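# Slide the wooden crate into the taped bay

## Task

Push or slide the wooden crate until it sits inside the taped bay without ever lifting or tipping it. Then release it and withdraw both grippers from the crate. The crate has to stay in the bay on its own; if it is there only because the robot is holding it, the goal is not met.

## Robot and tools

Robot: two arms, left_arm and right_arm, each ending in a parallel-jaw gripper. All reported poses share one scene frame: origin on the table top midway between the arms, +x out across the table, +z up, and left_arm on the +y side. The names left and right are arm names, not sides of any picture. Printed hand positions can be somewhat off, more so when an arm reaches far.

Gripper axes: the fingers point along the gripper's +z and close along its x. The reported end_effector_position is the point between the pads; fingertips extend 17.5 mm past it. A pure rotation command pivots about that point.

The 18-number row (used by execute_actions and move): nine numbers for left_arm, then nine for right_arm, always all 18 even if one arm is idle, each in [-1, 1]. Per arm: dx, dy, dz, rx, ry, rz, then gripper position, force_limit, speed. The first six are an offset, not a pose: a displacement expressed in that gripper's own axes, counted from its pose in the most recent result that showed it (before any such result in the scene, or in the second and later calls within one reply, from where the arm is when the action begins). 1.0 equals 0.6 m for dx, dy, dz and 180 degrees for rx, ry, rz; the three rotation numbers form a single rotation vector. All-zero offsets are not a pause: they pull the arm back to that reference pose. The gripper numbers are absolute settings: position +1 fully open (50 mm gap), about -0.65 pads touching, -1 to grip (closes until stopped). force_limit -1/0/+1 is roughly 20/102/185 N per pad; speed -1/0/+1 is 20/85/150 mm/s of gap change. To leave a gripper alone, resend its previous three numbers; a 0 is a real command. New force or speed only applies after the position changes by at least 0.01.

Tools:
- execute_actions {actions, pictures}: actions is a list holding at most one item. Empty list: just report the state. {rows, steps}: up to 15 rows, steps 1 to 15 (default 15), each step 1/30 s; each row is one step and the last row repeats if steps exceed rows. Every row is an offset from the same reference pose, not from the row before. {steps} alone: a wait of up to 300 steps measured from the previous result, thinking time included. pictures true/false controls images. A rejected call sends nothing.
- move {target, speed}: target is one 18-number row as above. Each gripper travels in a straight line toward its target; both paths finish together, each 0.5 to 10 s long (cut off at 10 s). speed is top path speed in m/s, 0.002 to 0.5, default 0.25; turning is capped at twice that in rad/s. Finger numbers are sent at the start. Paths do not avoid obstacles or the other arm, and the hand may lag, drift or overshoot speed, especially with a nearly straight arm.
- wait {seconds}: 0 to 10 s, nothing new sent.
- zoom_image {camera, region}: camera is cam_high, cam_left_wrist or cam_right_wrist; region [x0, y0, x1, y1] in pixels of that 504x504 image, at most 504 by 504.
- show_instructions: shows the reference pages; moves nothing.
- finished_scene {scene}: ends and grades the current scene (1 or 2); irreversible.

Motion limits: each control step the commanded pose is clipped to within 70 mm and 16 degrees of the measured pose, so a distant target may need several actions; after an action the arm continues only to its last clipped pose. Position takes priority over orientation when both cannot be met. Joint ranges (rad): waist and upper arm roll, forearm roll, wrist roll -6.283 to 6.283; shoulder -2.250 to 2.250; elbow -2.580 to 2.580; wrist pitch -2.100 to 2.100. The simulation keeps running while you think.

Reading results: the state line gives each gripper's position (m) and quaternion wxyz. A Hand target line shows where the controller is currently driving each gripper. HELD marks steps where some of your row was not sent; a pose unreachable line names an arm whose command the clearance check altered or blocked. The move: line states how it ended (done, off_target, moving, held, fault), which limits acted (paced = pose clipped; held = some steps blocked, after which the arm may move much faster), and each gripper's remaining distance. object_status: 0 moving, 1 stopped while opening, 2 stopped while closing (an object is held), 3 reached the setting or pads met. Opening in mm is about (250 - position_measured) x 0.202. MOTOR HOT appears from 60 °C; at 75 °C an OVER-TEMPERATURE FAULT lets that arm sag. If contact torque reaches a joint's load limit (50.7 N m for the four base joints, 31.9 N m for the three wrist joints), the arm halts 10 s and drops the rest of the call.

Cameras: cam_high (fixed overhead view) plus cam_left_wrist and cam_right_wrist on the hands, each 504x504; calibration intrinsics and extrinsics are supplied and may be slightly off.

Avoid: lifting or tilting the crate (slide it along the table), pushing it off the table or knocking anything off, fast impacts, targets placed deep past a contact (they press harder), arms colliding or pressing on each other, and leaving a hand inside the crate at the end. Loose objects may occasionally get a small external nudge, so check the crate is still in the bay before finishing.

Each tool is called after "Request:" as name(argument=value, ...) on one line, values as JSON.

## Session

Request:
execute_actions(actions=[])

Scene clock: 0.00 s of 4200.00 s.
left_arm: end_effector_position=(+0.4312, +0.5975, +0.3831) position_measured=3 object_status=3 end_effector_quat_wxyz=(-0.010, +0.812, +0.583, -0.030) | right_arm: end_effector_position=(+0.5818, -0.6691, +0.2056) position_measured=3 object_status=3 end_effector_quat_wxyz=(+0.442, +0.096, +0.891, -0.028)
Joint positions: left_arm=[-0.653  0.617  0.188  0.694 -0.117  1.901  0.878] | right_arm=[ 0.772  0.431  0.026  2.113  0.919 -0.44   2.491]
Joint velocities: left_arm=[ 0.     0.001  0.     0.001 -0.    -0.001  0.   ] | right_arm=[-0.    -0.001  0.001  0.     0.    -0.    -0.   ]
Hand target (left_arm): +0.431, +0.597, +0.383; -0.010, +0.812, +0.583, -0.030
Hand target (right_arm): +0.582, -0.669, +0.206; +0.442, +0.096, +0.891, -0.028
camera_calibration (this result's frames):
cam_left_wrist: T_world_to_cam=[[0.18903, 0.980468, 0.0543173, -0.707628], [0.979584, -0.184428, -0.0800069, -0.241802], [-0.0684266, 0.0683321, -0.995313, 0.52915], [0, 0, 0, 1]] pos_world=[0.406837, 0.613053, 0.54576]
cam_right_wrist: T_world_to_cam=[[-0.554306, 0.20415, -0.806888, 0.627577], [0.251089, 0.965302, 0.0717405, 0.513526], [0.793536, -0.162834, -0.586332, -0.283525], [0, 0, 0, 1]] pos_world=[0.443917, -0.669996, 0.303304]

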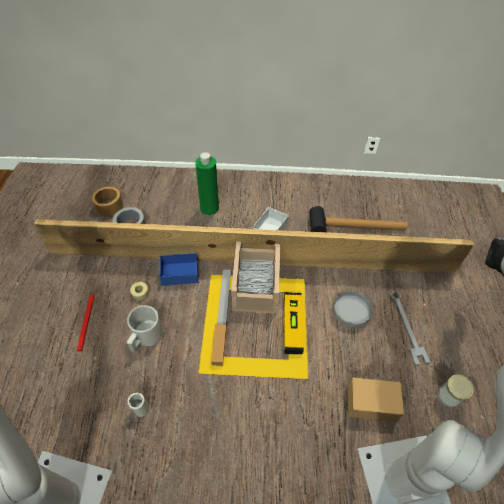

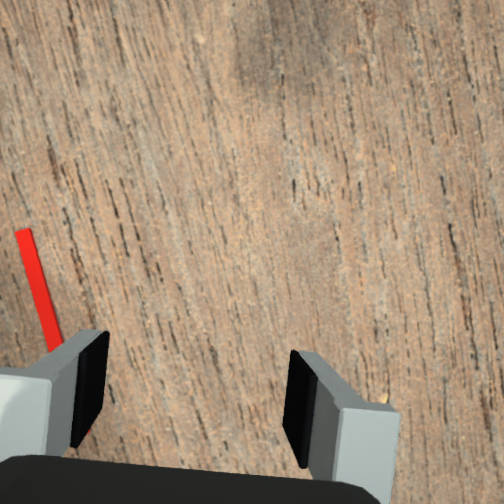

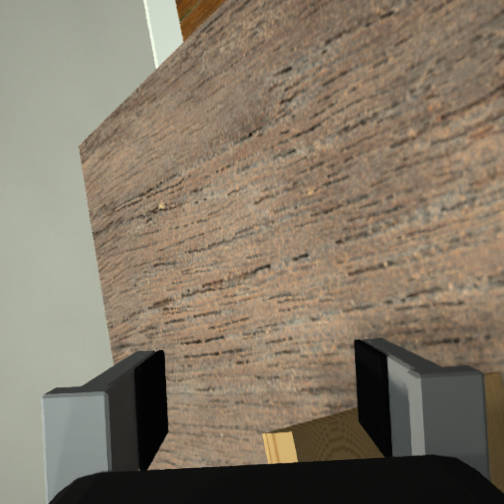

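Request:
move(target=[-0.869,0.417,0.317,-0.022,-0.007,-0.603,1,0,0,0,0,0,0,0,0,1,0,0])

Request:
show_instructions()

Scene clock: 8.77 s of 4200.00 s.
left_arm: end_effector_position=(+0.4917, +0.0206, +0.1998) position_measured=3 object_status=3 end_effector_quat_wxyz=(-0.001, +0.001, +1.000, +0.001) | right_arm: end_effector_position=(+0.5818, -0.6691, +0.2056) position_measured=3 object_status=3 end_effector_quat_wxyz=(+0.442, +0.096, +0.891, -0.028)
Joint positions: left_arm=[ 0.423  0.857 -0.104  0.807  0.078  1.482  3.652] | right_arm=[ 0.772  0.431  0.026  2.113  0.919 -0.44   2.491]
Joint velocities: left_arm=[ 0.005  0.01   0.    -0.008  0.     0.004  0.002] | right_arm=[ 0.     0.    -0.     0.    -0.001  0.002  0.   ]
Hand target (left_arm): +0.492, +0.020, +0.199; -0.001, +0.001, +1.000, +0.001
Hand target (right_arm): +0.582, -0.669, +0.206; +0.442, +0.096, +0.891, -0.028
Off the commanded pose (left_arm): 0.002 m, 0 deg.
Off the commanded pose (right_arm): 0.000 m, 0 deg.
After step 90, 1.53 s passed at rest.
move: done
camera_calibration (this result's frames):
cam_left_wrist: T_world_to_cam=[[-0.986831, -0.137288, 0.0855375, 0.451453], [-0.13961, 0.989967, -0.0217586, 0.0923732], [-0.0816921, -0.033414, -0.996097, 0.399081], [0, 0, 0, 1]] pos_world=[0.491006, -0.0161325, 0.360917]
cam_right_wrist: T_world_to_cam=[[-0.554304, 0.204149, -0.806889, 0.627577], [0.251089, 0.965302, 0.0717401, 0.513527], [0.793537, -0.162835, -0.586331, -0.283527], [0, 0, 0, 1]] pos_world=[0.443918, -0.669996, 0.303304]

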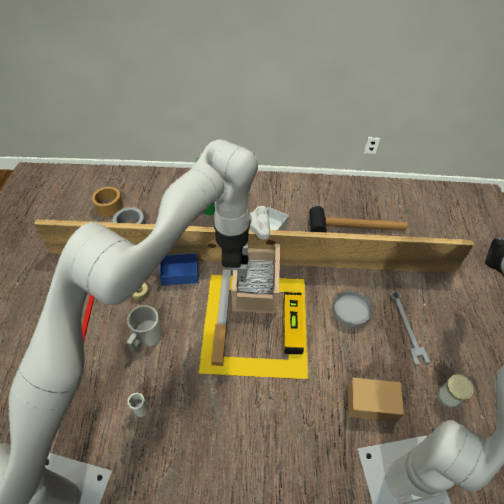

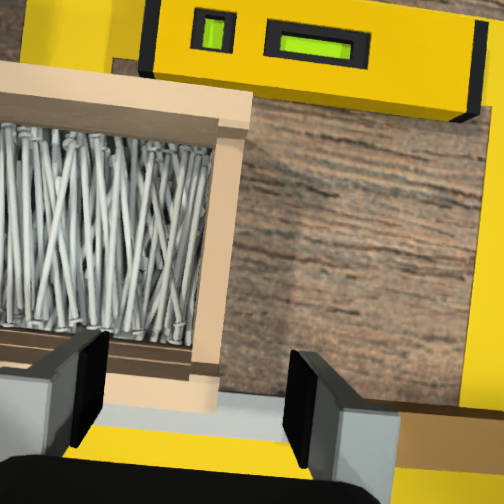

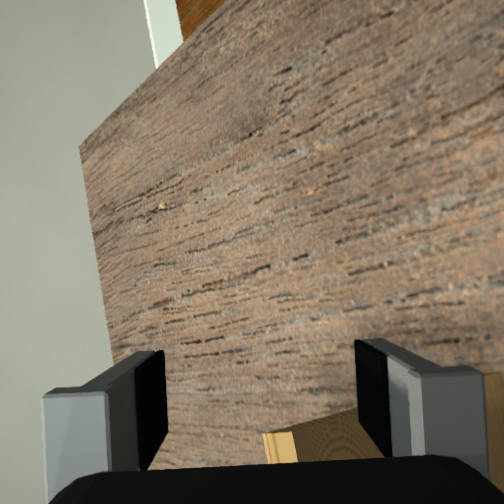

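Reference images for this scene: manual page 1, manual page 2, manual page 3, manual page 4.

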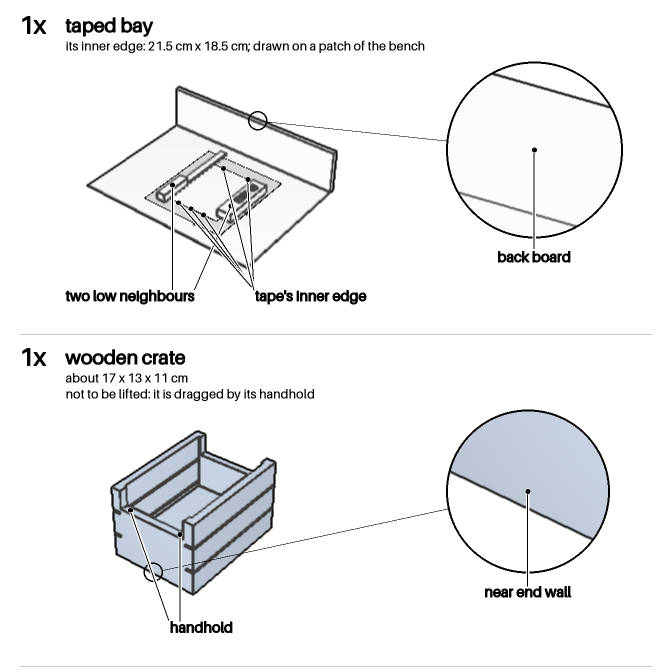

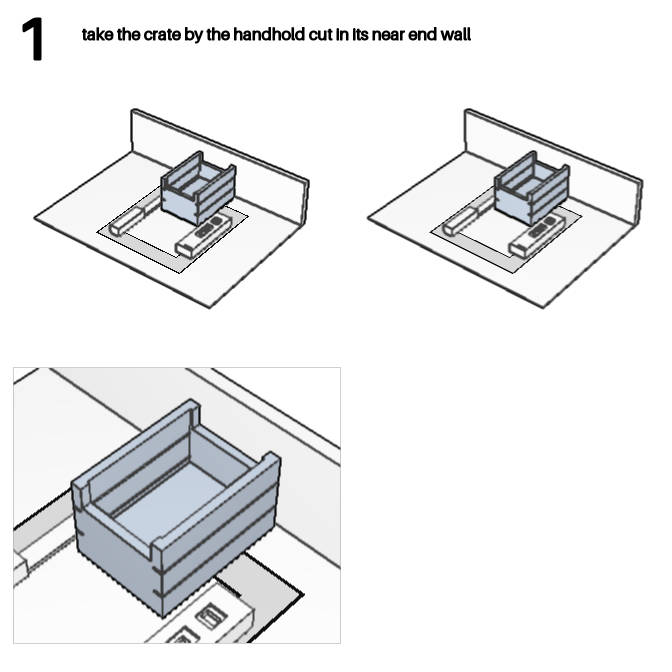

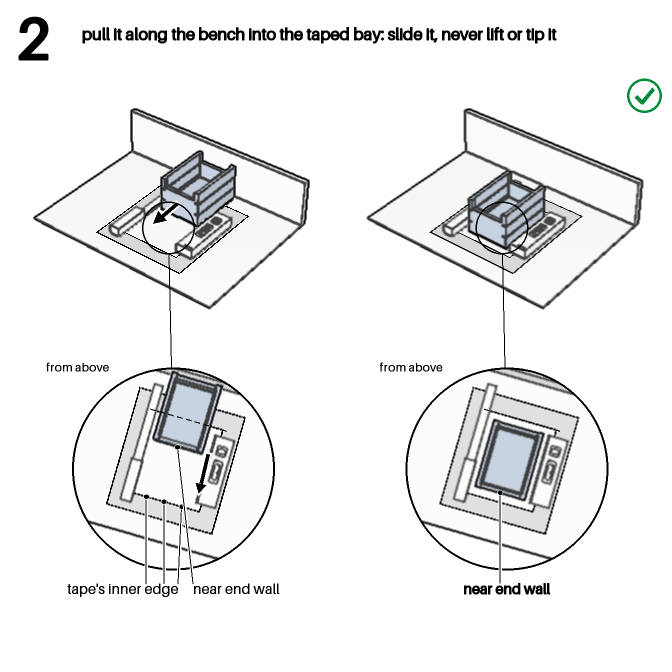

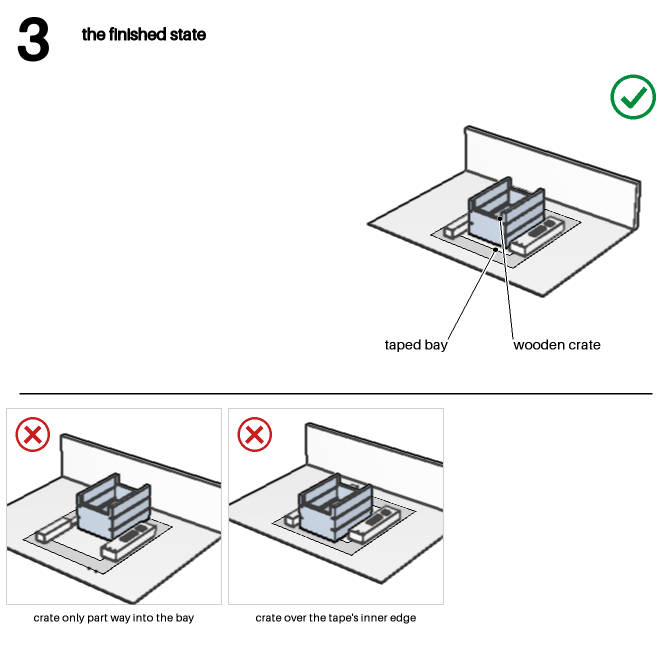

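Request:
move(target=[0.018,-0.073,0.12,0,0,-0.005,1,0,0,0,0,0,0,0,0,1,0,0], speed=0.1)

Request:
move(target=[0,0,0.075,0,0,0,1,0,0,0,0,0,0,0,0,1,0,0], speed=0.03)

Request:
move(target=[0,0,0,0,0,0,-1,-0.3,-0.5,0,0,0,0,0,0,1,0,0])

Scene clock: 15.13 s of 4200.00 s.
left_arm: end_effector_position=(+0.4810, -0.0231, +0.1279) position_measured=3 object_status=3 end_effector_quat_wxyz=(-0.001, -0.007, +1.000, +0.001) | right_arm: end_effector_position=(+0.5818, -0.6691, +0.2056) position_measured=3 object_status=3 end_effector_quat_wxyz=(+0.442, +0.096, +0.891, -0.028)
Joint positions: left_arm=[ 0.491  0.947 -0.106  0.855  0.088  1.346  3.729] | right_arm=[ 0.772  0.431  0.026  2.113  0.919 -0.44   2.491]
Joint velocities: left_arm=[ 0.     0.002  0.001 -0.002 -0.    -0.002  0.001] | right_arm=[-0.    -0.001 -0.    -0.    -0.     0.002  0.   ]
Hand target (left_arm): +0.481, -0.023, +0.128; -0.001, -0.007, +1.000, +0.001
Hand target (right_arm): +0.582, -0.669, +0.206; +0.442, +0.096, +0.891, -0.028
Off the commanded pose (left_arm): 0.000 m, 0 deg.
Off the commanded pose (right_arm): 0.000 m, 0 deg.
After step 90, 2.17 s passed at rest.
move: done
camera_calibration (this result's frames):
cam_left_wrist: T_world_to_cam=[[-0.98455, -0.152837, 0.0854583, 0.439559], [-0.155209, 0.987641, -0.0218055, 0.139985], [-0.0810694, -0.0347325, -0.996103, 0.324756], [0, 0, 0, 1]] pos_world=[0.480823, -0.0597947, 0.288979]
cam_right_wrist: T_world_to_cam=[[-0.554303, 0.204149, -0.80689, 0.627578], [0.251089, 0.965302, 0.0717398, 0.513527], [0.793538, -0.162836, -0.586329, -0.283529], [0, 0, 0, 1]] pos_world=[0.443918, -0.669997, 0.303304]

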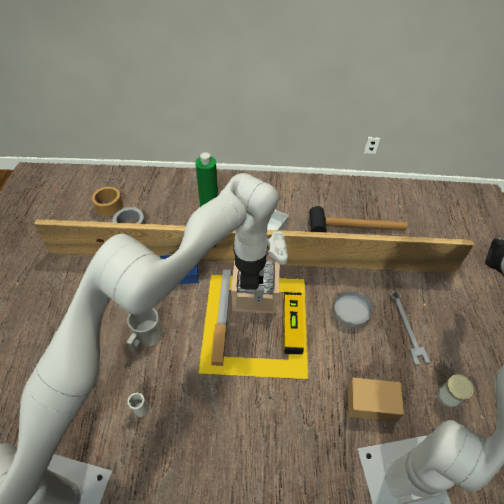

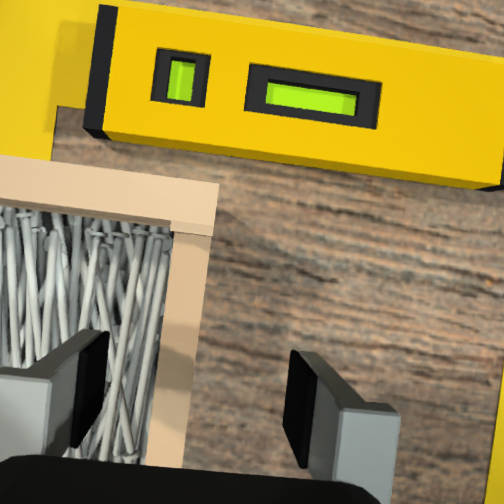

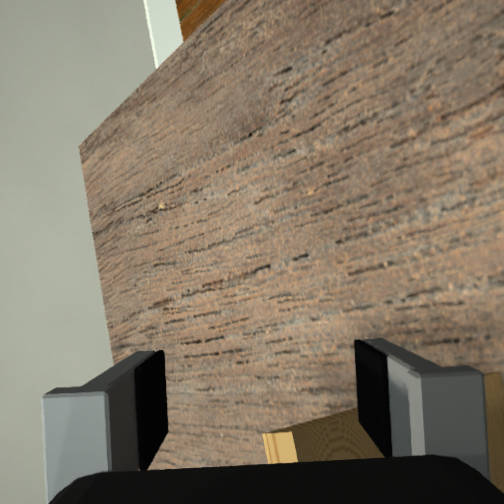

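Scene clock: 16.90 s of 4200.00 s.
left_arm: end_effector_position=(+0.4809, -0.0230, +0.0829) position_measured=3 object_status=3 end_effector_quat_wxyz=(-0.001, -0.007, +1.000, +0.001) | right_arm: end_effector_position=(+0.5818, -0.6691, +0.2056) position_measured=3 object_status=3 end_effector_quat_wxyz=(+0.442, +0.096, +0.891, -0.028)
Joint positions: left_arm=[ 0.493  0.985 -0.106  0.921  0.093  1.241  3.724] | right_arm=[ 0.772  0.431  0.026  2.113  0.919 -0.44   2.491]
Joint velocities: left_arm=[ 0.002 -0.    -0.    -0.     0.001 -0.001  0.   ] | right_arm=[ 0.    -0.    -0.001  0.     0.     0.001  0.   ]
Hand target (left_arm): +0.481, -0.023, +0.083; -0.001, -0.007, +1.000, +0.001
Hand target (right_arm): +0.582, -0.669, +0.206; +0.442, +0.096, +0.891, -0.028
Off the commanded pose (left_arm): 0.000 m, 0 deg.
Off the commanded pose (right_arm): 0.000 m, 0 deg.
move: done
camera_calibration (this result's frames):
cam_left_wrist: T_world_to_cam=[[-0.984556, -0.15275, 0.0855372, 0.443325], [-0.155128, 0.987653, -0.0218458, 0.13893], [-0.0811441, -0.0347776, -0.996095, 0.27999], [0, 0, 0, 1]] pos_world=[0.48075, -0.0597596, 0.244011]
cam_right_wrist: T_world_to_cam=[[-0.554301, 0.204148, -0.806891, 0.627578], [0.251089, 0.965302, 0.0717395, 0.513528], [0.793539, -0.162836, -0.586328, -0.283531], [0, 0, 0, 1]] pos_world=[0.443919, -0.669997, 0.303305]

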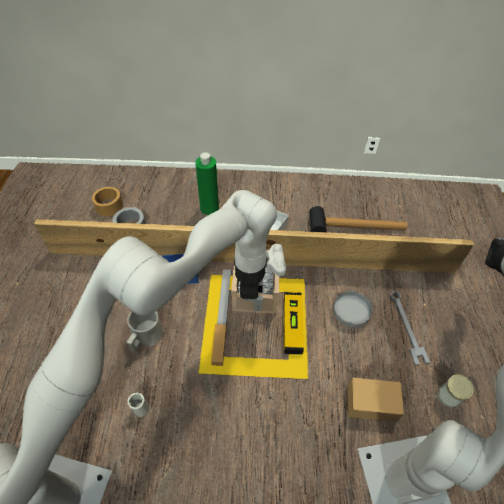

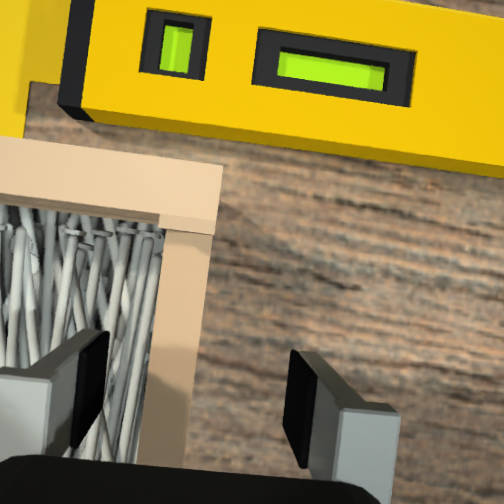

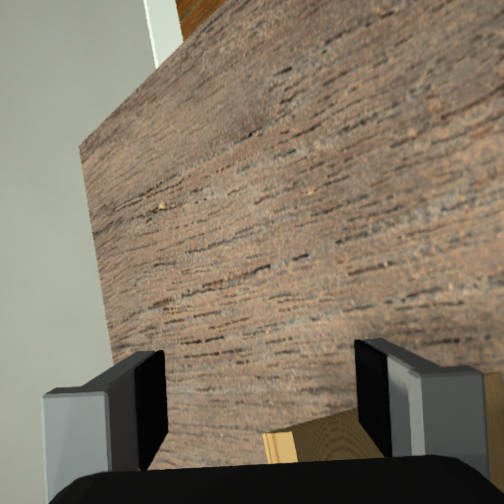

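Scene clock: 17.87 s of 4200.00 s.
left_arm: end_effector_position=(+0.4821, -0.0229, +0.0831) position_measured=196 object_status=2 end_effector_quat_wxyz=(+0.000, -0.008, +1.000, +0.000) | right_arm: end_effector_position=(+0.5818, -0.6691, +0.2056) position_measured=3 object_status=3 end_effector_quat_wxyz=(+0.442, +0.096, +0.891, -0.028)
Joint positions: left_arm=[ 0.493  0.985 -0.106  0.921  0.092  1.239  3.724] | right_arm=[ 0.772  0.431  0.026  2.113  0.919 -0.44   2.491]
Joint velocities: left_arm=[-0.002 -0.     0.001 -0.    -0.001  0.001  0.001] | right_arm=[ 0.     0.001  0.    -0.     0.     0.    -0.   ]
Hand target (left_arm): +0.481, -0.023, +0.083; -0.001, -0.007, +1.000, +0.001
Hand target (right_arm): +0.582, -0.669, +0.206; +0.442, +0.096, +0.891, -0.028
Off the commanded pose (left_arm): 0.001 m, 0 deg.
Off the commanded pose (right_arm): 0.000 m, 0 deg.
move: done
camera_calibration (this result's frames):
cam_left_wrist: T_world_to_cam=[[-0.984616, -0.153639, 0.0832279, 0.444787], [-0.156015, 0.987492, -0.0228006, 0.13944], [-0.0786838, -0.0354346, -0.99627, 0.279069], [0, 0, 0, 1]] pos_world=[0.481658, -0.0594706, 0.244189]
cam_right_wrist: T_world_to_cam=[[-0.5543, 0.204148, -0.806893, 0.627578], [0.251089, 0.965302, 0.0717391, 0.513528], [0.79354, -0.162837, -0.586326, -0.283533], [0, 0, 0, 1]] pos_world=[0.44392, -0.669998, 0.303305]

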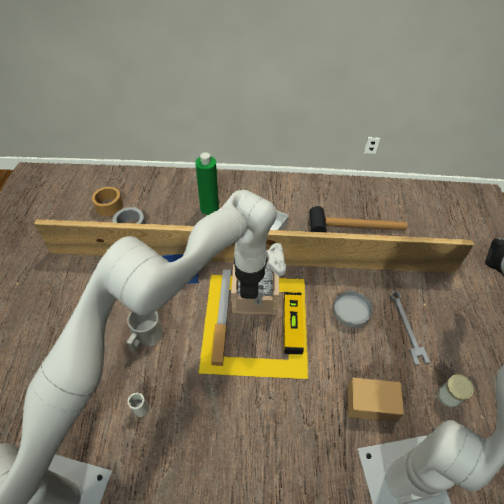

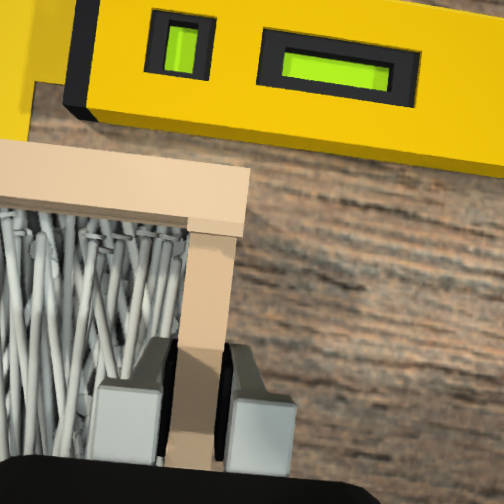

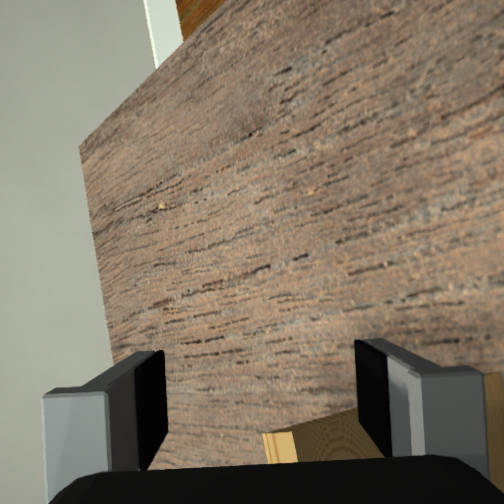

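Request:
move(target=[0.2,-0.012,0.001,0,0,0,-0.18,-0.3,-0.5,0,0,0,0,0,0,1,0,0], speed=0.04)

Request:
move(target=[0,0,0,0,0,0,1,0,0,0,0,0,0,0,0,1,0,0])

Request:
move(target=[0,0,-0.25,0,0,0,1,0,0,0,0,0,0,0,0,1,0,0], speed=0.15)

Scene clock: 23.73 s of 4200.00 s.
left_arm: end_effector_position=(+0.3653, -0.0313, +0.0830) position_measured=179 object_status=3 end_effector_quat_wxyz=(+0.003, -0.009, +1.000, +0.000) | right_arm: end_effector_position=(+0.5818, -0.6691, +0.2056) position_measured=3 object_status=3 end_effector_quat_wxyz=(+0.442, +0.096, +0.891, -0.028)
Joint positions: left_arm=[ 0.648  0.788 -0.114  1.346  0.091  1.008  3.842] | right_arm=[ 0.772  0.431  0.026  2.113  0.919 -0.44   2.491]
Joint velocities: left_arm=[-0.001 -0.     0.002  0.003 -0.003 -0.     0.002] | right_arm=[ 0.001  0.     0.001  0.001  0.    -0.     0.   ]
Hand target (left_arm): +0.362, -0.032, +0.082; +0.001, -0.007, +1.000, +0.001
Hand target (right_arm): +0.582, -0.669, +0.206; +0.442, +0.096, +0.891, -0.028
Off the commanded pose (left_arm): 0.003 m, 0 deg.
Off the commanded pose (right_arm): 0.000 m, 0 deg.
move: done
camera_calibration (this result's frames):
cam_left_wrist: T_world_to_cam=[[-0.984676, -0.155817, 0.0783255, 0.328819], [-0.15812, 0.987127, -0.0240715, 0.130445], [-0.0735664, -0.0360874, -0.996637, 0.267619], [0, 0, 0, 1]] pos_world=[0.364094, -0.0678726, 0.244104]
cam_right_wrist: T_world_to_cam=[[-0.554298, 0.204147, -0.806894, 0.627578], [0.251089, 0.965302, 0.0717388, 0.513529], [0.793542, -0.162838, -0.586324, -0.283535], [0, 0, 0, 1]] pos_world=[0.443921, -0.669999, 0.303306]

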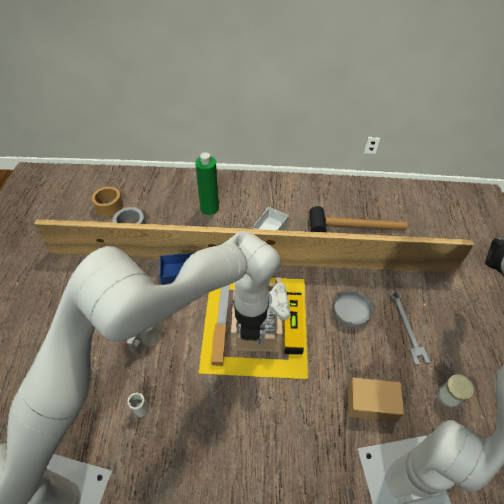

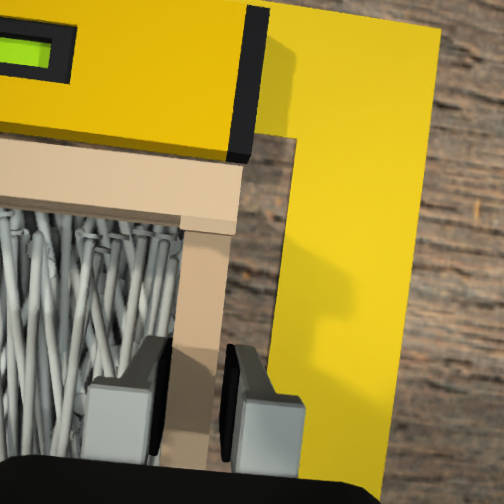

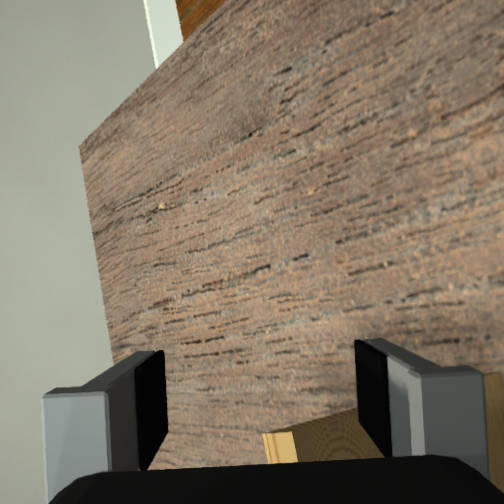

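Scene clock: 24.40 s of 4200.00 s.
left_arm: end_effector_position=(+0.3653, -0.0313, +0.0830) position_measured=3 object_status=3 end_effector_quat_wxyz=(+0.003, -0.009, +1.000, +0.000) | right_arm: end_effector_position=(+0.5818, -0.6691, +0.2056) position_measured=3 object_status=3 end_effector_quat_wxyz=(+0.442, +0.096, +0.891, -0.028)
Joint positions: left_arm=[ 0.648  0.788 -0.114  1.346  0.09   1.008  3.842] | right_arm=[ 0.772  0.431  0.026  2.113  0.919 -0.44   2.491]
Joint velocities: left_arm=[ 0.    -0.001  0.001 -0.     0.001 -0.    -0.   ] | right_arm=[-0.     0.    -0.001  0.    -0.001  0.    -0.   ]
Hand target (left_arm): +0.365, -0.031, +0.083; +0.003, -0.009, +1.000, +0.000
Hand target (right_arm): +0.582, -0.669, +0.206; +0.442, +0.096, +0.891, -0.028
Off the commanded pose (left_arm): 0.000 m, 0 deg.
Off the commanded pose (right_arm): 0.000 m, 0 deg.
move: done
camera_calibration (this result's frames):
cam_left_wrist: T_world_to_cam=[[-0.984676, -0.155818, 0.0783227, 0.328821], [-0.158121, 0.987126, -0.0240756, 0.130447], [-0.073563, -0.0360911, -0.996637, 0.267618], [0, 0, 0, 1]] pos_world=[0.364095, -0.067873, 0.244105]
cam_right_wrist: T_world_to_cam=[[-0.554296, 0.204147, -0.806895, 0.627579], [0.251089, 0.965302, 0.0717386, 0.513529], [0.793543, -0.162838, -0.586322, -0.283537], [0, 0, 0, 1]] pos_world=[0.443922, -0.669999, 0.303306]

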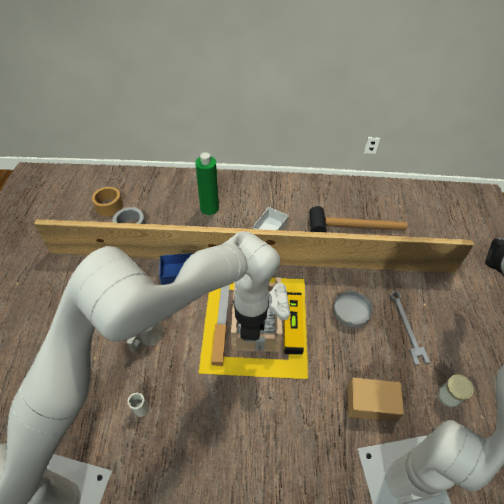

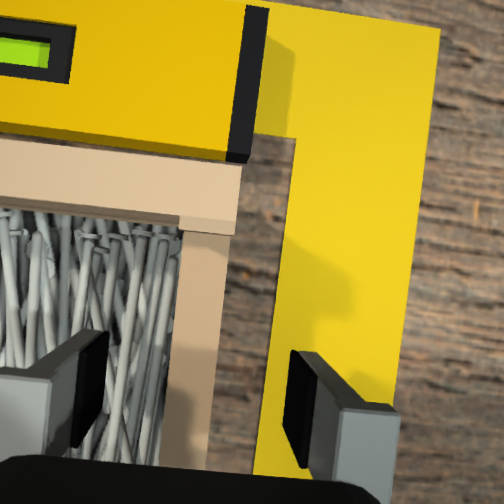

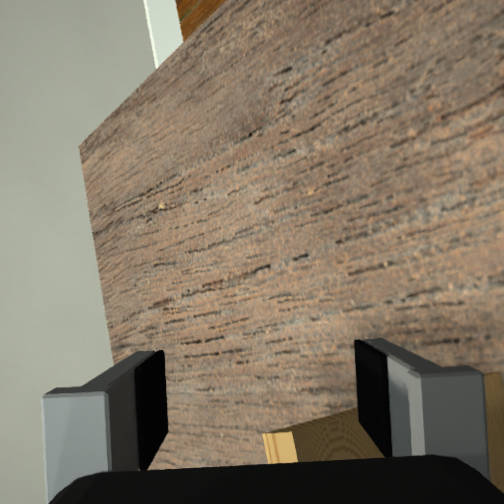

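Scene clock: 25.80 s of 4200.00 s.
left_arm: end_effector_position=(+0.3645, -0.0312, +0.2330) position_measured=3 object_status=3 end_effector_quat_wxyz=(+0.003, -0.009, +1.000, +0.000) | right_arm: end_effector_position=(+0.5818, -0.6691, +0.2056) position_measured=3 object_status=3 end_effector_quat_wxyz=(+0.442, +0.096, +0.891, -0.028)
Joint positions: left_arm=[ 0.645  0.649 -0.117  1.102  0.067  1.39   3.863] | right_arm=[ 0.772  0.431  0.026  2.113  0.919 -0.44   2.491]
Joint velocities: left_arm=[-0.     0.003  0.    -0.002  0.001  0.002  0.   ] | right_arm=[ 0.    -0.001 -0.    -0.    -0.001  0.002  0.   ]
Hand target (left_arm): +0.365, -0.031, +0.233; +0.003, -0.009, +1.000, +0.000
Hand target (right_arm): +0.582, -0.669, +0.206; +0.442, +0.096, +0.891, -0.028
Off the commanded pose (left_arm): 0.000 m, 0 deg.
Off the commanded pose (right_arm): 0.000 m, 0 deg.
move: done
camera_calibration (this result's frames):
cam_left_wrist: T_world_to_cam=[[-0.984657, -0.156155, 0.0778891, 0.316348], [-0.158434, 0.987079, -0.0239603, 0.133924], [-0.0731411, -0.035933, -0.996674, 0.416915], [0, 0, 0, 1]] pos_world=[0.363206, -0.067813, 0.394097]
cam_right_wrist: T_world_to_cam=[[-0.554295, 0.204146, -0.806896, 0.627579], [0.251089, 0.965302, 0.0717383, 0.513529], [0.793544, -0.162839, -0.58632, -0.283539], [0, 0, 0, 1]] pos_world=[0.443923, -0.67, 0.303307]

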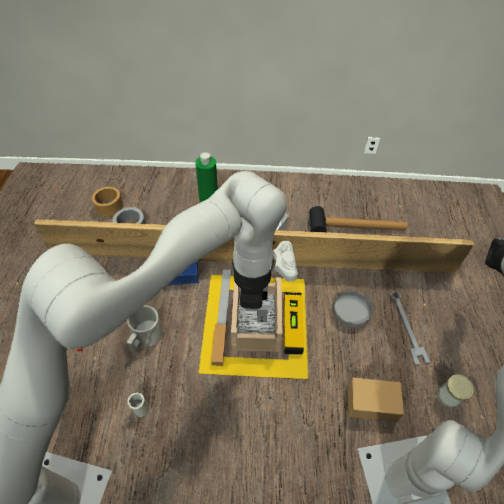

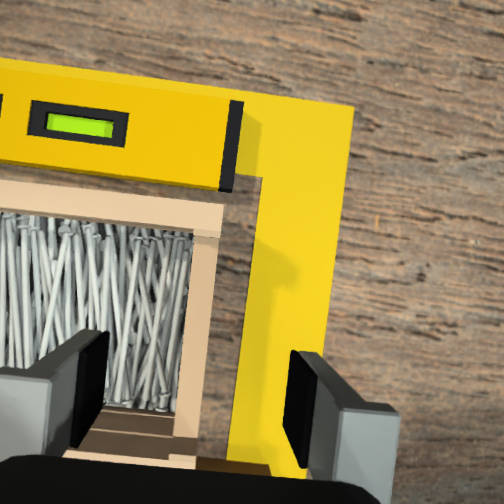

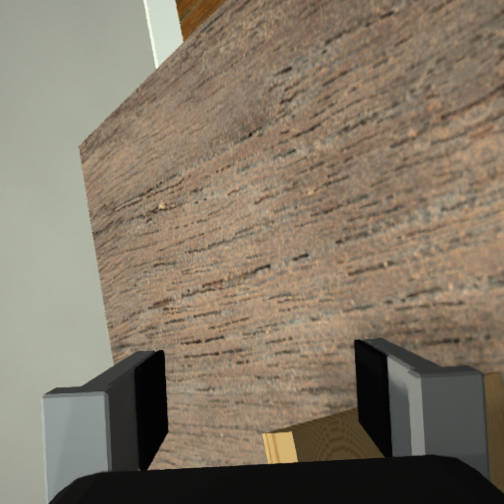

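Request:
finished_scene(scene=2)

The scene is finished: the task was done.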